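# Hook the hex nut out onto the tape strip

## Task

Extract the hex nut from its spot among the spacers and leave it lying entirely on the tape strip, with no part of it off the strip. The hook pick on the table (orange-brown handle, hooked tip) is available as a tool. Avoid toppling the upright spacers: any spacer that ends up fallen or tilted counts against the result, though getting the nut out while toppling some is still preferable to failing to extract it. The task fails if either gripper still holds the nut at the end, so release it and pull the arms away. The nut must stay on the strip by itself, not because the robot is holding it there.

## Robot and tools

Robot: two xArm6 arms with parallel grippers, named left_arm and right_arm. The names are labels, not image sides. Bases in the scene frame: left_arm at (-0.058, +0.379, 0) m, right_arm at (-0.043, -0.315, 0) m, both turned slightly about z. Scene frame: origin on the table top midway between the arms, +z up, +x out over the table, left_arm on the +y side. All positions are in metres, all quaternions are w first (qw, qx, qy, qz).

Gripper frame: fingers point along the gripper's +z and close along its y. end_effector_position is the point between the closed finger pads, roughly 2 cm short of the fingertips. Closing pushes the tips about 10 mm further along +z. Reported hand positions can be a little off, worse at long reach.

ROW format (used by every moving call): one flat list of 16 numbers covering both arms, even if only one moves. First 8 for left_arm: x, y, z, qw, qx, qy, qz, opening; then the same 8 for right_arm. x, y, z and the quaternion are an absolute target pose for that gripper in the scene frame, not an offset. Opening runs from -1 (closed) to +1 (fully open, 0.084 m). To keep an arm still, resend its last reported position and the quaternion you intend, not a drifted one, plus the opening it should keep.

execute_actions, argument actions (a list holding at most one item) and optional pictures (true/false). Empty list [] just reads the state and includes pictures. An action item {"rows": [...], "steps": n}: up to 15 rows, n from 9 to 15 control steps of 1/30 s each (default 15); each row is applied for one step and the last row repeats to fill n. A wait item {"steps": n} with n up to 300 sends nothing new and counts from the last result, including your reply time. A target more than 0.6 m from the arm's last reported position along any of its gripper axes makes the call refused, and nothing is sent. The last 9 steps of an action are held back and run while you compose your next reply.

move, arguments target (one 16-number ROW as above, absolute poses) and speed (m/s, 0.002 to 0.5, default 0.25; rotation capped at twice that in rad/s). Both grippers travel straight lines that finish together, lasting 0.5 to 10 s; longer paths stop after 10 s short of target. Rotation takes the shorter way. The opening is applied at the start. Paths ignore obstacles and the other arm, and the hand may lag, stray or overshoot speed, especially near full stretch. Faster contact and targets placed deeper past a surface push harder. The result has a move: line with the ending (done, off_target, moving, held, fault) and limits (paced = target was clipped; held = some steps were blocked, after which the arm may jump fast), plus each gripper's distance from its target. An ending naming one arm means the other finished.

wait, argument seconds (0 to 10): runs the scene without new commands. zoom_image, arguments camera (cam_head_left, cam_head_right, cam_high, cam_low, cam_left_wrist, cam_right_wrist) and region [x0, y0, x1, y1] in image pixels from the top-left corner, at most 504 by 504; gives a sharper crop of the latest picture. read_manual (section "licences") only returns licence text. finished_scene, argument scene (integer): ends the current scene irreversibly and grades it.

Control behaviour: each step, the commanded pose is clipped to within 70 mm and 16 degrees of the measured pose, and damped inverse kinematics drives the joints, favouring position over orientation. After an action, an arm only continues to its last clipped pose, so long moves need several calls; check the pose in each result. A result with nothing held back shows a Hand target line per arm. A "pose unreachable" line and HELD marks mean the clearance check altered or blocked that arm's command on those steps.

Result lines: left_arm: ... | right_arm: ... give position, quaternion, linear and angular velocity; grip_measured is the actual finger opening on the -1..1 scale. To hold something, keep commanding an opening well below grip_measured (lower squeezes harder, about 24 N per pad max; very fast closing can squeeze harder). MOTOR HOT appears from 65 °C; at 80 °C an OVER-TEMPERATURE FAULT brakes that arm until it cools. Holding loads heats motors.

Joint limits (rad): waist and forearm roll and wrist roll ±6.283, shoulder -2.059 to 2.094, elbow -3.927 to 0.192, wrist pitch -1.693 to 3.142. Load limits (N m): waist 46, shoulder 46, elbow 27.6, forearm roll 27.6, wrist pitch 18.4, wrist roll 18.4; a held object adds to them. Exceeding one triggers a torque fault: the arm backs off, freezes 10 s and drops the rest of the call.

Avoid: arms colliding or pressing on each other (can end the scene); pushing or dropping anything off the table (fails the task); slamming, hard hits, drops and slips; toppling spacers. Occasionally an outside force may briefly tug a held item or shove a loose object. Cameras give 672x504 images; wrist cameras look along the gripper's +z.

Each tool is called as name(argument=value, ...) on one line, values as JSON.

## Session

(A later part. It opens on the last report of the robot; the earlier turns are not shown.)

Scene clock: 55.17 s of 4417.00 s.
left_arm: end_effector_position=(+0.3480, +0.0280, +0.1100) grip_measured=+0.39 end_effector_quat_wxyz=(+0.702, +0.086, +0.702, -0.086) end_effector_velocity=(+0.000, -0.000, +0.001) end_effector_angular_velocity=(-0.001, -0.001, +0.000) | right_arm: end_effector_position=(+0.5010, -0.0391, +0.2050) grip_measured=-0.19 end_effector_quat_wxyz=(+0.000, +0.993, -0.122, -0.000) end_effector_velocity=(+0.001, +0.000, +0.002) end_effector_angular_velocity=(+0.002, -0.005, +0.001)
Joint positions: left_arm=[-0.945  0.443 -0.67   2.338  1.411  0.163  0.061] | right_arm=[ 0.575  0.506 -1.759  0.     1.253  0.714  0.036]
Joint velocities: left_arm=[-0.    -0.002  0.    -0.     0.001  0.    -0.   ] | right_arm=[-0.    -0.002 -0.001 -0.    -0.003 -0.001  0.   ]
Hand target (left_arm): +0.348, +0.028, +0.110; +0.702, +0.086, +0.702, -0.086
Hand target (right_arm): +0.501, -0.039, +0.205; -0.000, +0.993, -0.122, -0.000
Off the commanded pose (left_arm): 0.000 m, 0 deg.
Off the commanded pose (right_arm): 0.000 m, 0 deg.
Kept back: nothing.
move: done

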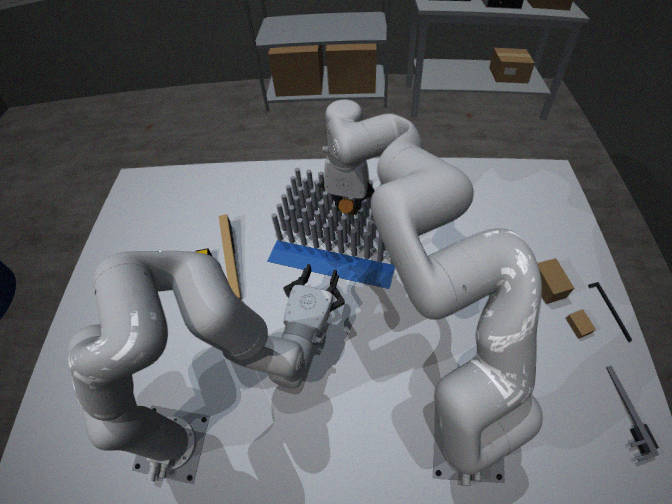

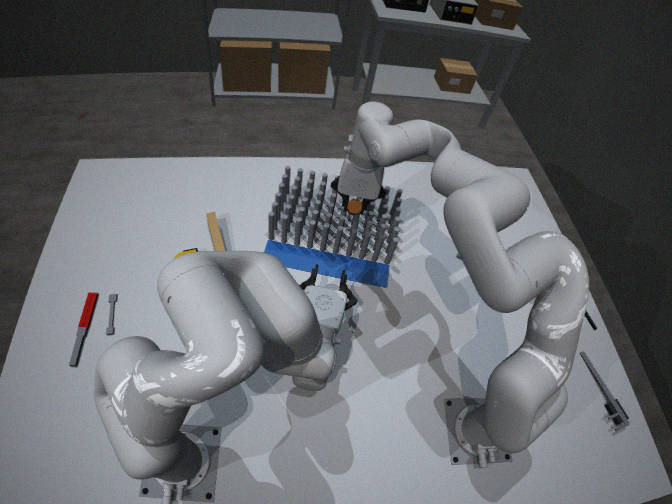

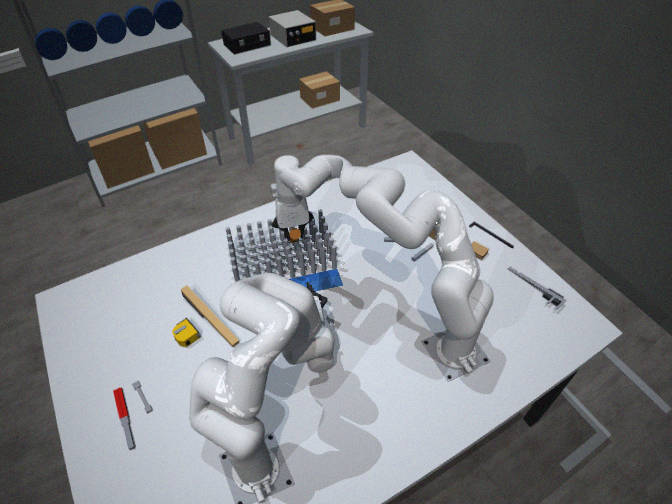

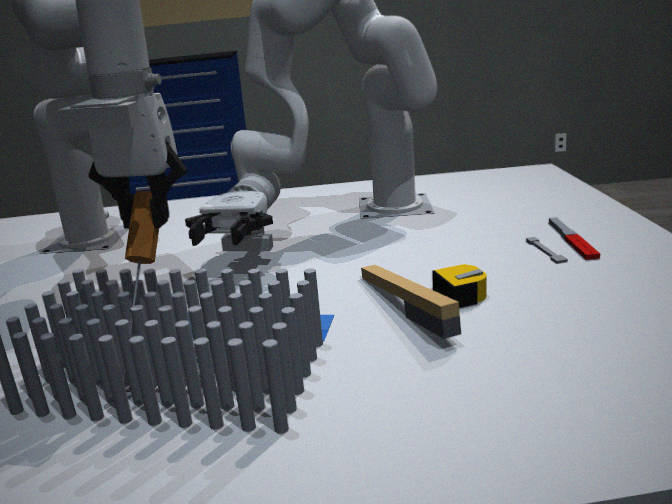

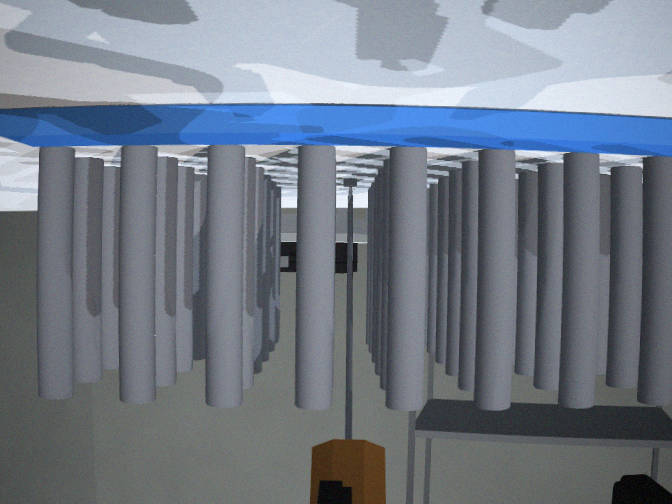

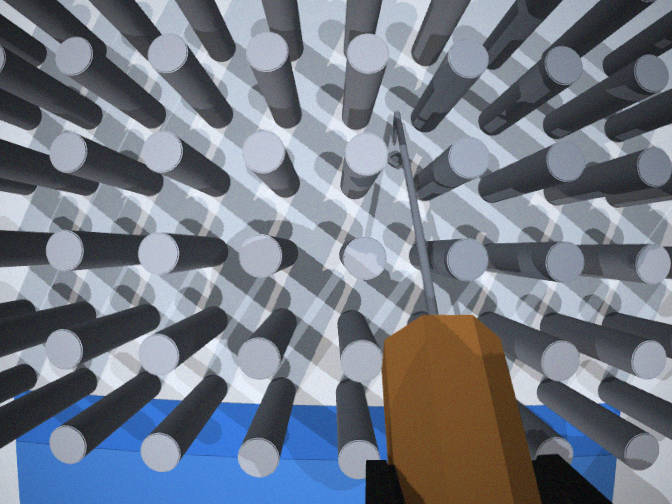

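move(target=[0.348,0.028,0.11,0.7018,0.0862,0.7018,-0.0862,0.4, 0.4813,-0.0342,0.204,0,0.9925,-0.1219,0,-0.8], speed=0.015)

zoom_image(camera="cam_left_wrist", region=[295,140,415,230])

zoom_image(camera="cam_right_wrist", region=[340,80,460,200])

Scene clock: 57.17 s of 4417.00 s.
left_arm: end_effector_position=(+0.3480, +0.0280, +0.1100) grip_measured=+0.39 end_effector_quat_wxyz=(+0.702, +0.086, +0.702, -0.086) end_effector_velocity=(-0.000, -0.000, +0.000) end_effector_angular_velocity=(-0.000, +0.000, -0.000) | right_arm: end_effector_position=(+0.4813, -0.0342, +0.2040) grip_measured=-0.19 end_effector_quat_wxyz=(-0.000, +0.993, -0.122, +0.000) end_effector_velocity=(-0.000, -0.001, -0.001) end_effector_angular_velocity=(+0.001, +0.001, -0.002)
Joint positions: left_arm=[-0.945  0.443 -0.67   2.338  1.411  0.163  0.061] | right_arm=[ 0.597  0.445 -1.665  0.     1.219  0.736  0.036]
Joint velocities: left_arm=[-0.    -0.001 -0.     0.    -0.001  0.    -0.   ] | right_arm=[-0.001 -0.003  0.005  0.001 -0.002  0.     0.   ]
Hand target (left_arm): +0.348, +0.028, +0.110; +0.702, +0.086, +0.702, -0.086
Hand target (right_arm): +0.481, -0.034, +0.204; -0.000, +0.993, -0.122, -0.000
Off the commanded pose (left_arm): 0.000 m, 0 deg.
Off the commanded pose (right_arm): 0.000 m, 0 deg.
Kept back: nothing.
move: done

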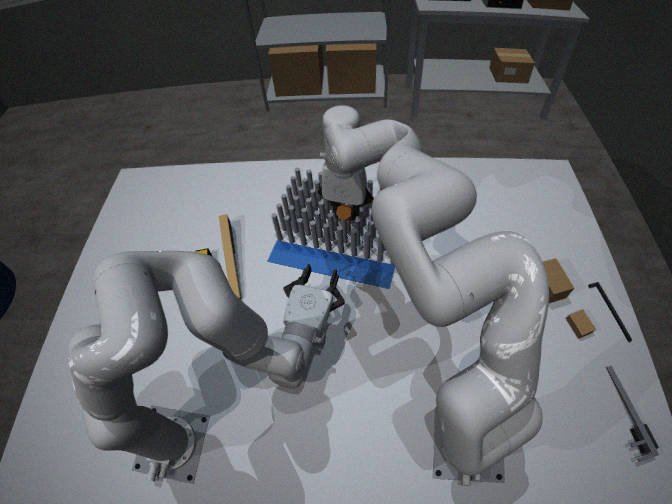

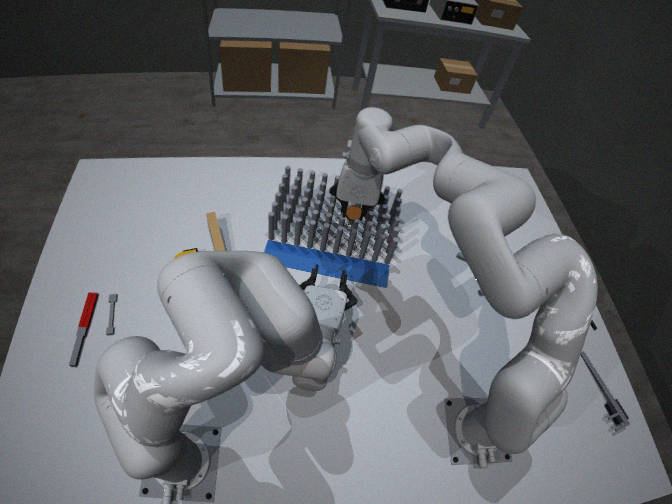

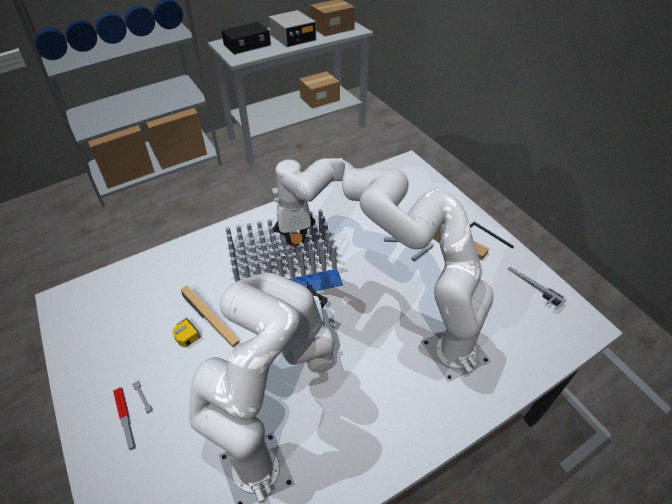

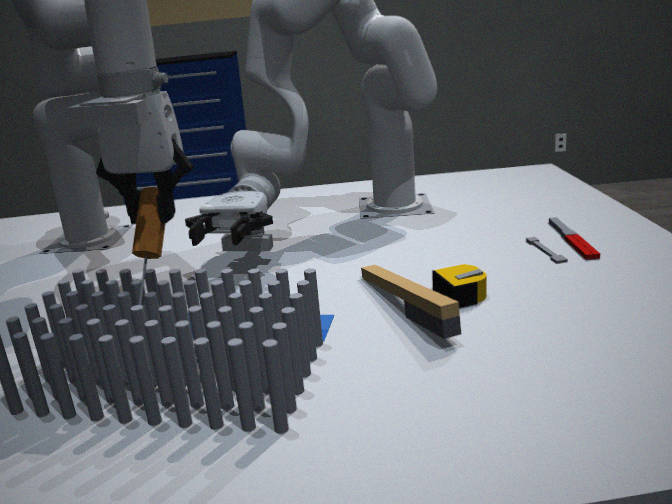

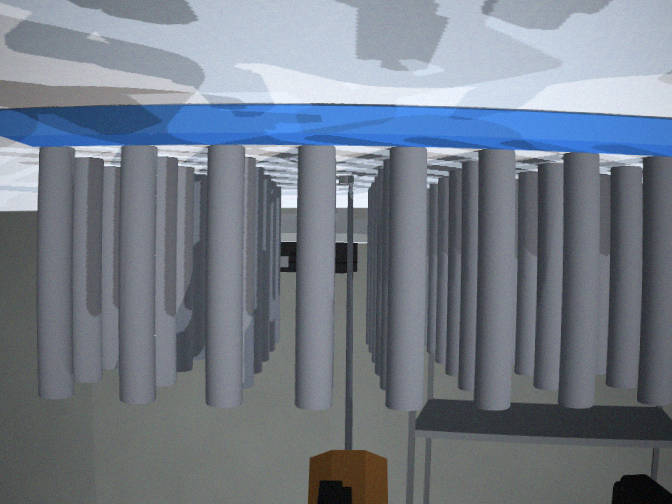

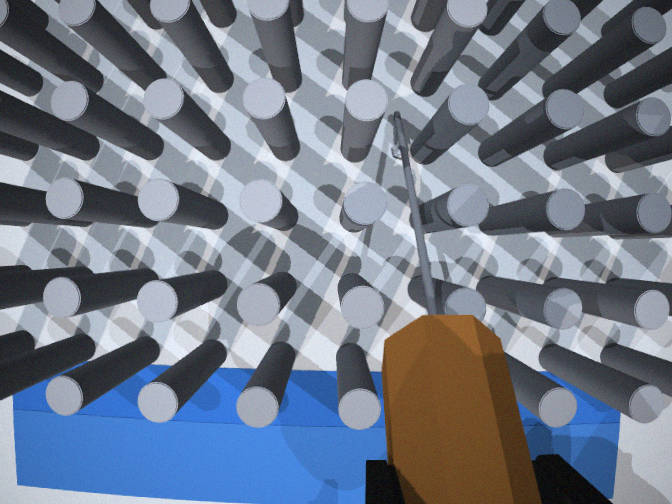

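Region (295, 140, 415, 230) of cam_left_wrist's 672x504 image, scaled by 4.200, with more detail than that image has; it fills the top 378 rows of this view, and the rest is white.

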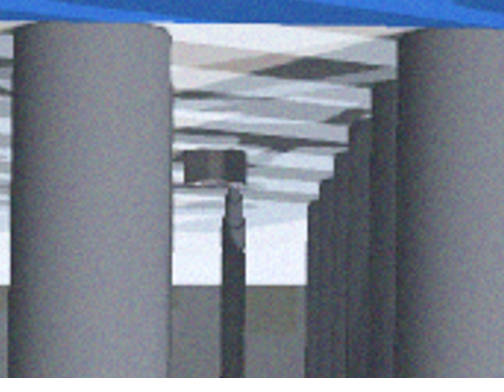

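Region (340, 80, 460, 200) of cam_right_wrist's 672x504 image, scaled by 4.200, with more detail than that image has.

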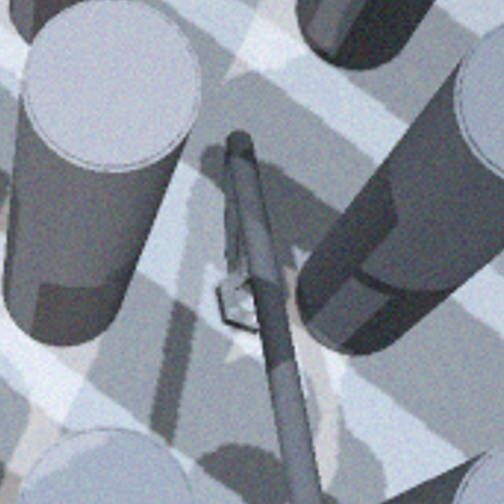

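move(target=[0.348,0.028,0.11,0.7018,0.0862,0.7018,-0.0862,0.4, 0.4852,-0.0360,0.205,0,0.9925,-0.1219,0,-0.8], speed=0.015)

move(target=[0.348,0.028,0.11,0.7018,0.0862,0.7018,-0.0862,0.4, 0.4844,-0.0386,0.204,0,0.9925,-0.1219,0,-0.8], speed=0.015)

move(target=[0.348,0.028,0.11,0.7018,0.0862,0.7018,-0.0862,0.4, 0.4656,-0.0338,0.204,0,0.9925,-0.1219,0,-0.8], speed=0.015)

zoom_image(camera="cam_left_wrist", region=[295,140,415,230])

zoom_image(camera="cam_right_wrist", region=[340,80,460,200])

Scene clock: 58.67 s of 4417.00 s.
left_arm: end_effector_position=(+0.3480, +0.0280, +0.1100) grip_measured=+0.39 end_effector_quat_wxyz=(+0.702, +0.086, +0.702, -0.086) end_effector_velocity=(-0.000, -0.000, +0.001) end_effector_angular_velocity=(-0.001, -0.000, -0.000) | right_arm: end_effector_position=(+0.4852, -0.0360, +0.2050) grip_measured=-0.19 end_effector_quat_wxyz=(+0.000, +0.993, -0.122, +0.000) end_effector_velocity=(-0.000, -0.000, -0.001) end_effector_angular_velocity=(-0.001, +0.002, +0.000)
Joint positions: left_arm=[-0.945  0.443 -0.67   2.338  1.411  0.163  0.061] | right_arm=[ 0.592  0.455 -1.682 -0.     1.227  0.731  0.036]
Joint velocities: left_arm=[-0.    -0.002  0.    -0.    -0.001  0.    -0.   ] | right_arm=[ 0.     0.001  0.     0.     0.001 -0.    -0.   ]
Hand target (left_arm): +0.348, +0.028, +0.110; +0.702, +0.086, +0.702, -0.086
Hand target (right_arm): +0.485, -0.036, +0.205; +0.000, +0.993, -0.122, +0.000
Off the commanded pose (left_arm): 0.000 m, 0 deg.
Off the commanded pose (right_arm): 0.000 m, 0 deg.
Kept back: nothing.
move: done

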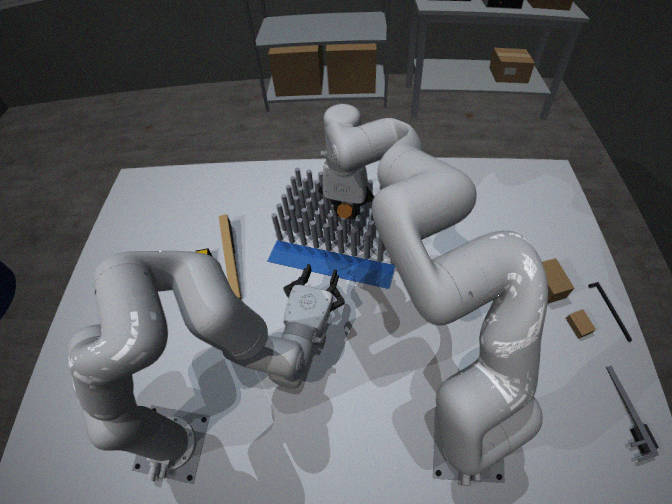

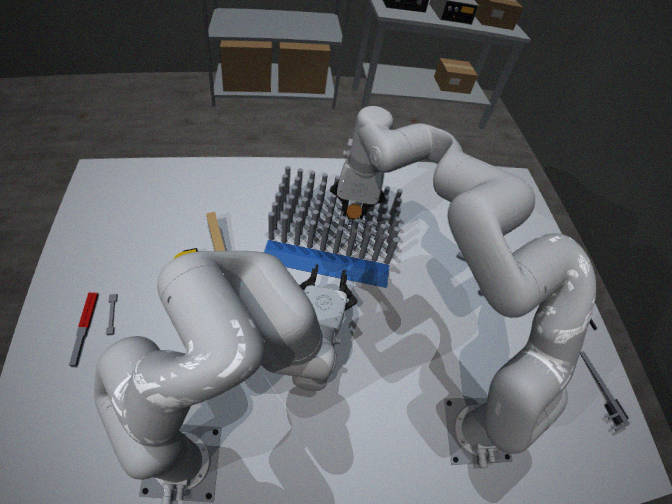

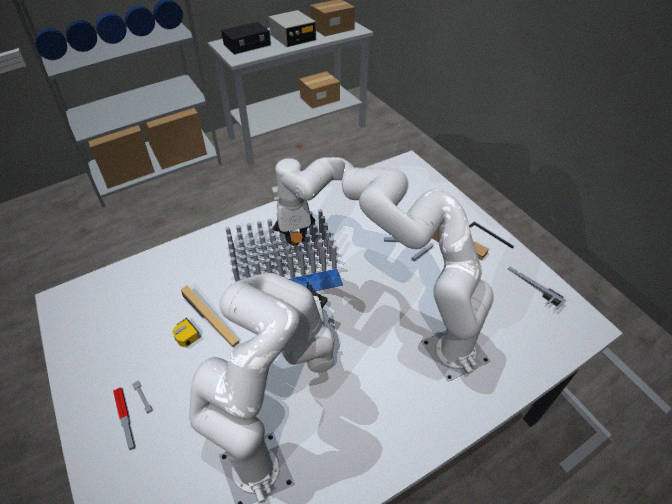

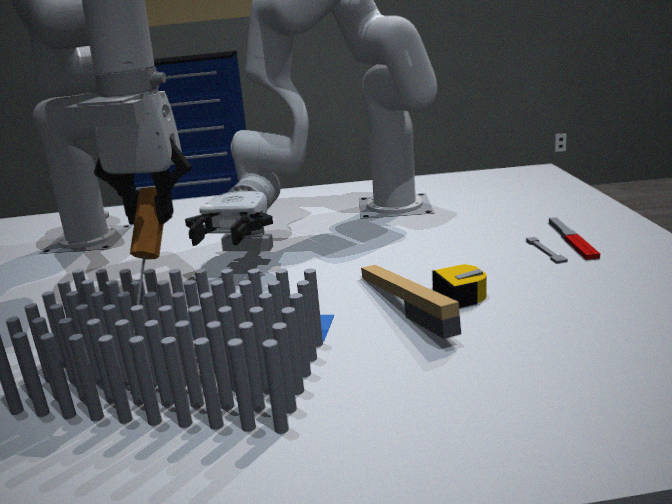

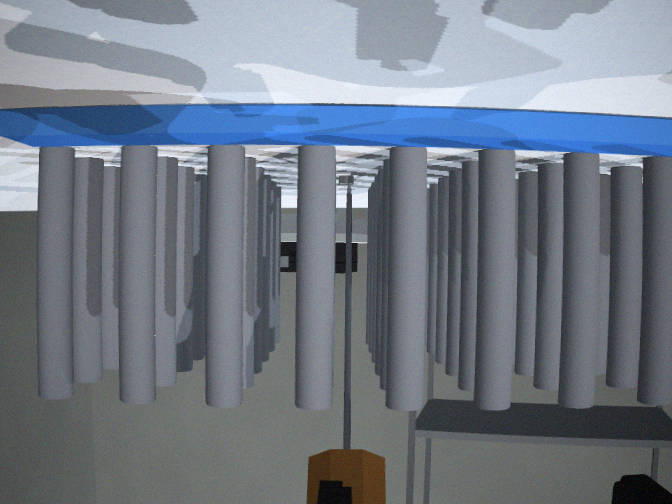

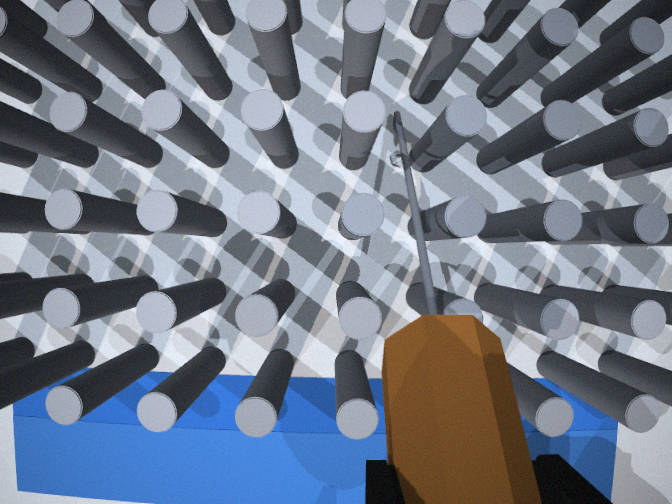

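Scene clock: 59.37 s of 4417.00 s.
left_arm: end_effector_position=(+0.3480, +0.0280, +0.1100) grip_measured=+0.39 end_effector_quat_wxyz=(+0.702, +0.086, +0.702, -0.086) end_effector_velocity=(+0.000, -0.000, +0.001) end_effector_angular_velocity=(-0.000, -0.002, -0.000) | right_arm: end_effector_position=(+0.4844, -0.0386, +0.2040) grip_measured=-0.19 end_effector_quat_wxyz=(+0.000, +0.993, -0.122, +0.000) end_effector_velocity=(+0.000, +0.001, +0.001) end_effector_angular_velocity=(+0.002, -0.003, +0.002)
Joint positions: left_arm=[-0.945  0.443 -0.67   2.338  1.411  0.163  0.061] | right_arm=[ 0.589  0.448 -1.669  0.     1.221  0.728  0.036]
Joint velocities: left_arm=[-0.     0.     0.     0.     0.003 -0.     0.   ] | right_arm=[ 0.001 -0.002 -0.     0.    -0.001 -0.001 -0.   ]
Hand target (left_arm): +0.348, +0.028, +0.110; +0.702, +0.086, +0.702, -0.086
Hand target (right_arm): +0.484, -0.039, +0.204; +0.000, +0.993, -0.122, +0.000
Off the commanded pose (left_arm): 0.000 m, 0 deg.
Off the commanded pose (right_arm): 0.000 m, 0 deg.
Kept back: nothing.
move: done

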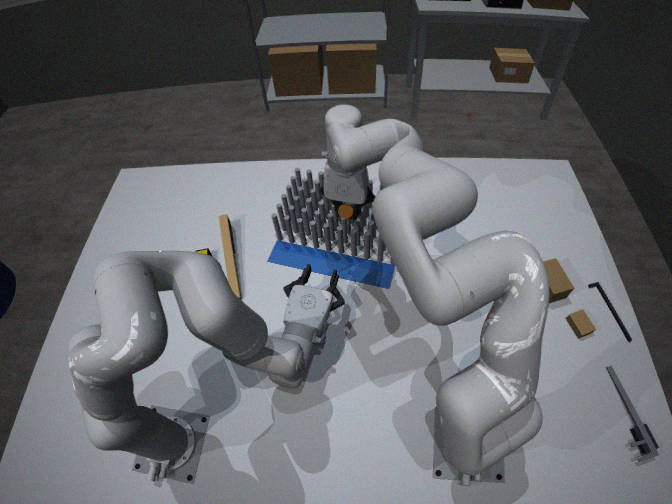

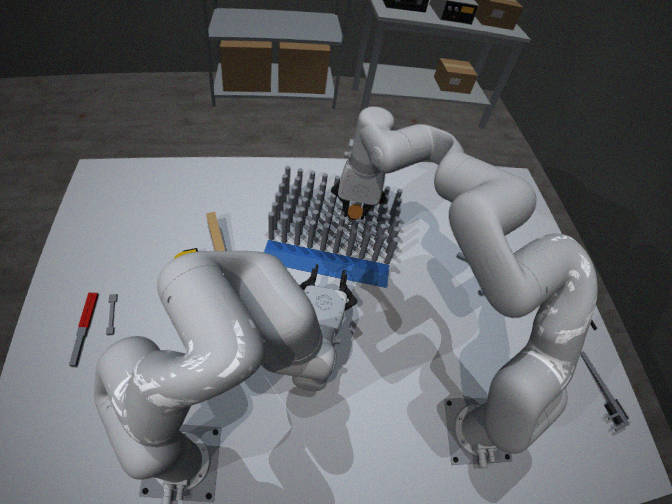

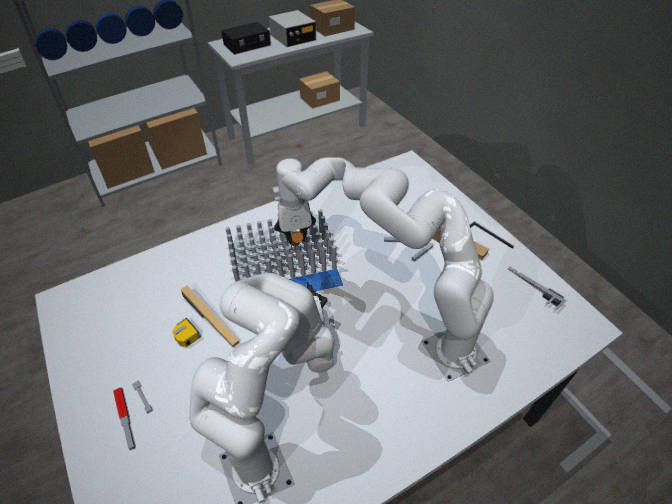

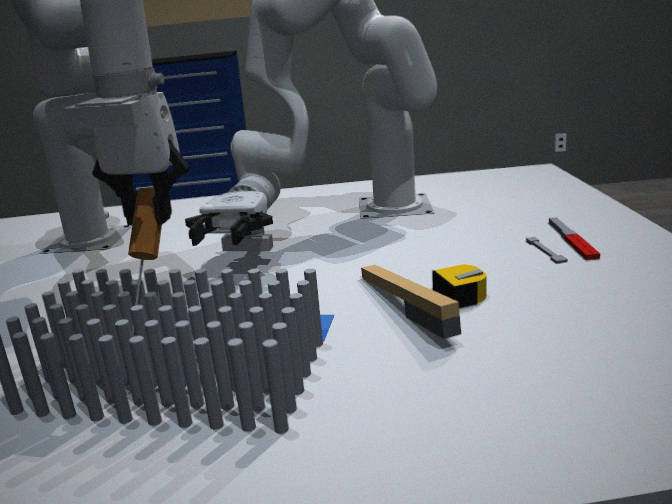

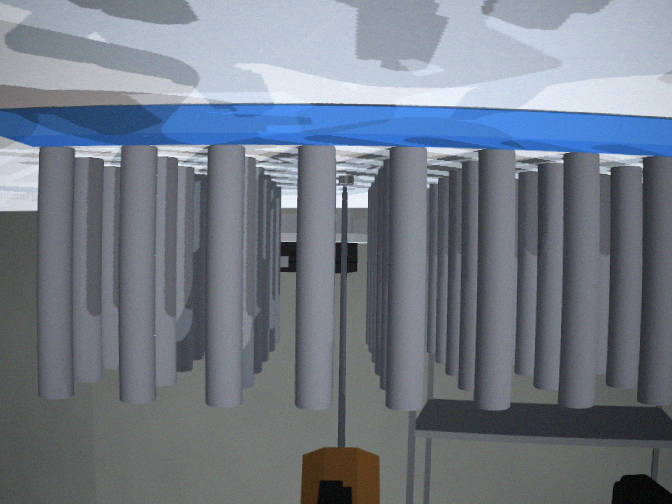

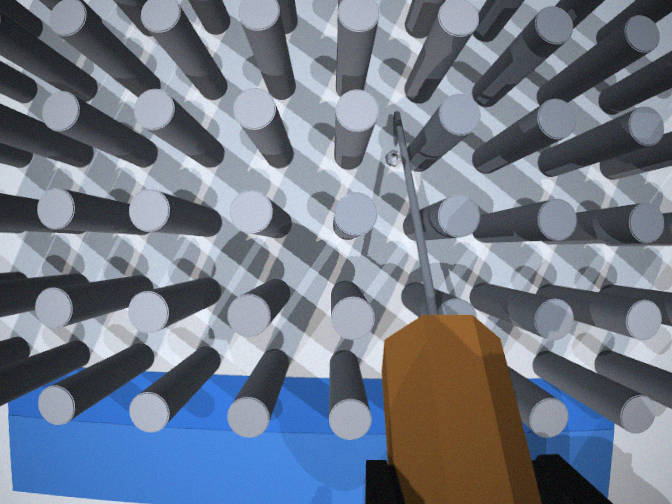

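Scene clock: 60.90 s of 4417.00 s.
left_arm: end_effector_position=(+0.3480, +0.0280, +0.1100) grip_measured=+0.39 end_effector_quat_wxyz=(+0.702, +0.086, +0.702, -0.086) end_effector_velocity=(-0.000, -0.000, -0.001) end_effector_angular_velocity=(+0.001, +0.002, -0.001) | right_arm: end_effector_position=(+0.4656, -0.0338, +0.2040) grip_measured=-0.19 end_effector_quat_wxyz=(-0.000, +0.993, -0.122, +0.000) end_effector_velocity=(+0.000, -0.001, +0.000) end_effector_angular_velocity=(-0.000, -0.001, -0.003)
Joint positions: left_arm=[-0.945  0.443 -0.67   2.338  1.411  0.163  0.061] | right_arm=[ 0.611  0.393 -1.588  0.     1.194  0.75   0.036]
Joint velocities: left_arm=[-0.001  0.     0.    -0.    -0.002 -0.    -0.   ] | right_arm=[-0.001 -0.001  0.001 -0.001 -0.001  0.002  0.   ]
Hand target (left_arm): +0.348, +0.028, +0.110; +0.702, +0.086, +0.702, -0.086
Hand target (right_arm): +0.466, -0.034, +0.204; -0.000, +0.993, -0.122, -0.000
Off the commanded pose (left_arm): 0.000 m, 0 deg.
Off the commanded pose (right_arm): 0.000 m, 0 deg.
Kept back: nothing.
move: done

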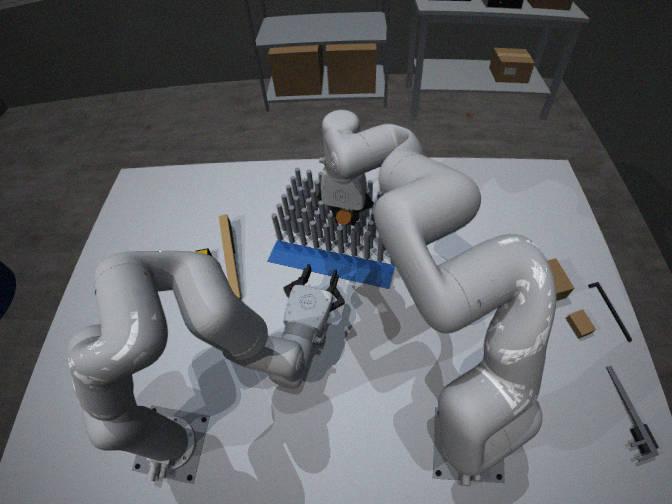

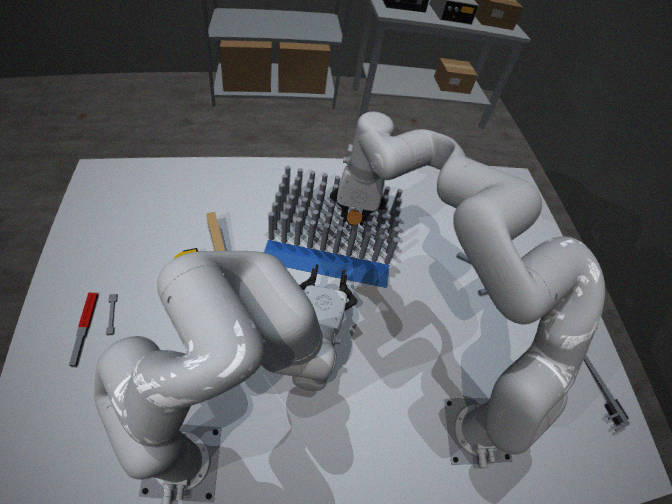

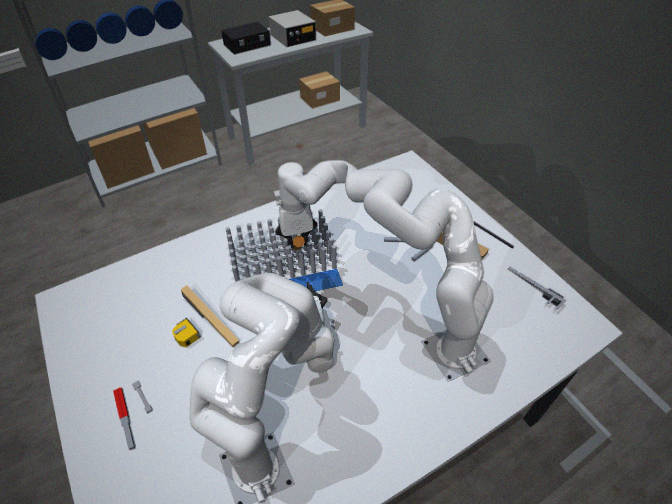

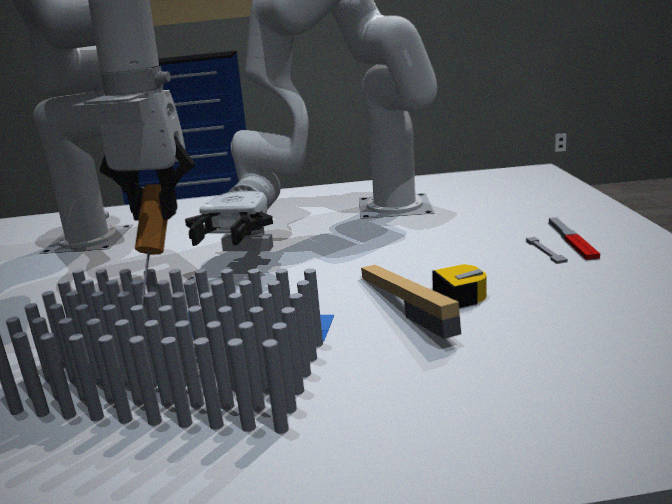

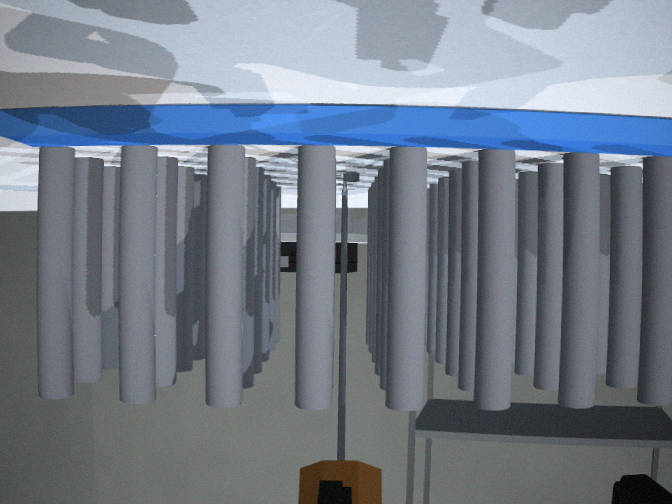

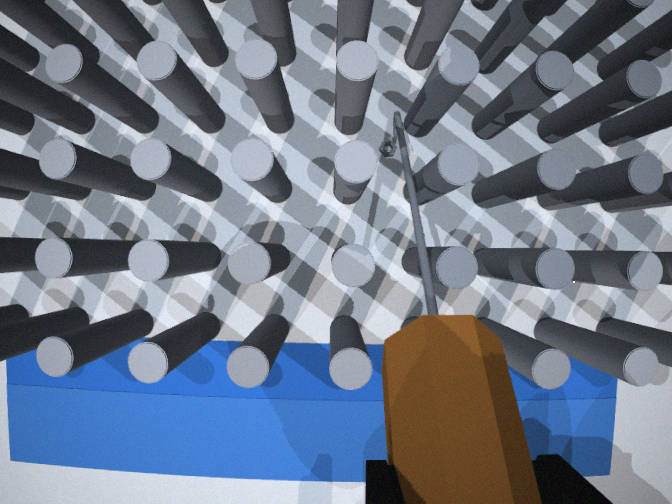

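Region (295, 140, 415, 230) of cam_left_wrist's 672x504 image, scaled by 4.200, with more detail than that image has; it fills the top 378 rows of this view, and the rest is white.

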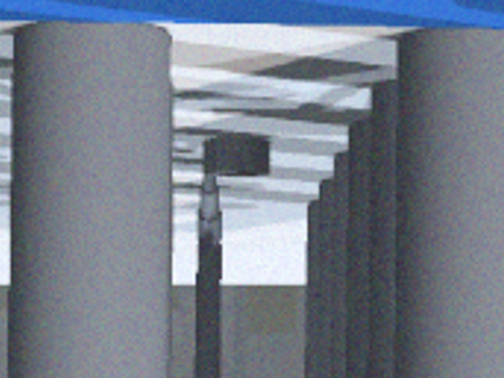

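Region (340, 80, 460, 200) of cam_right_wrist's 672x504 image, scaled by 4.200, with more detail than that image has.

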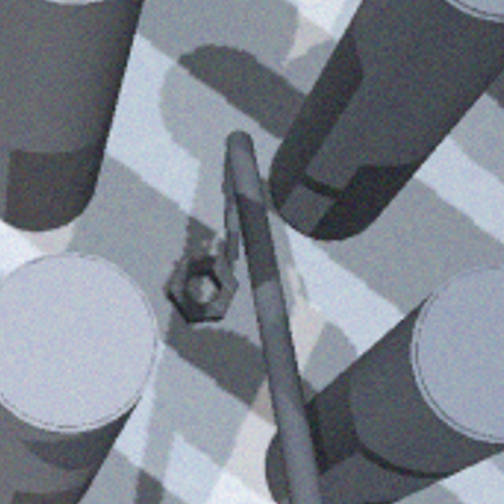

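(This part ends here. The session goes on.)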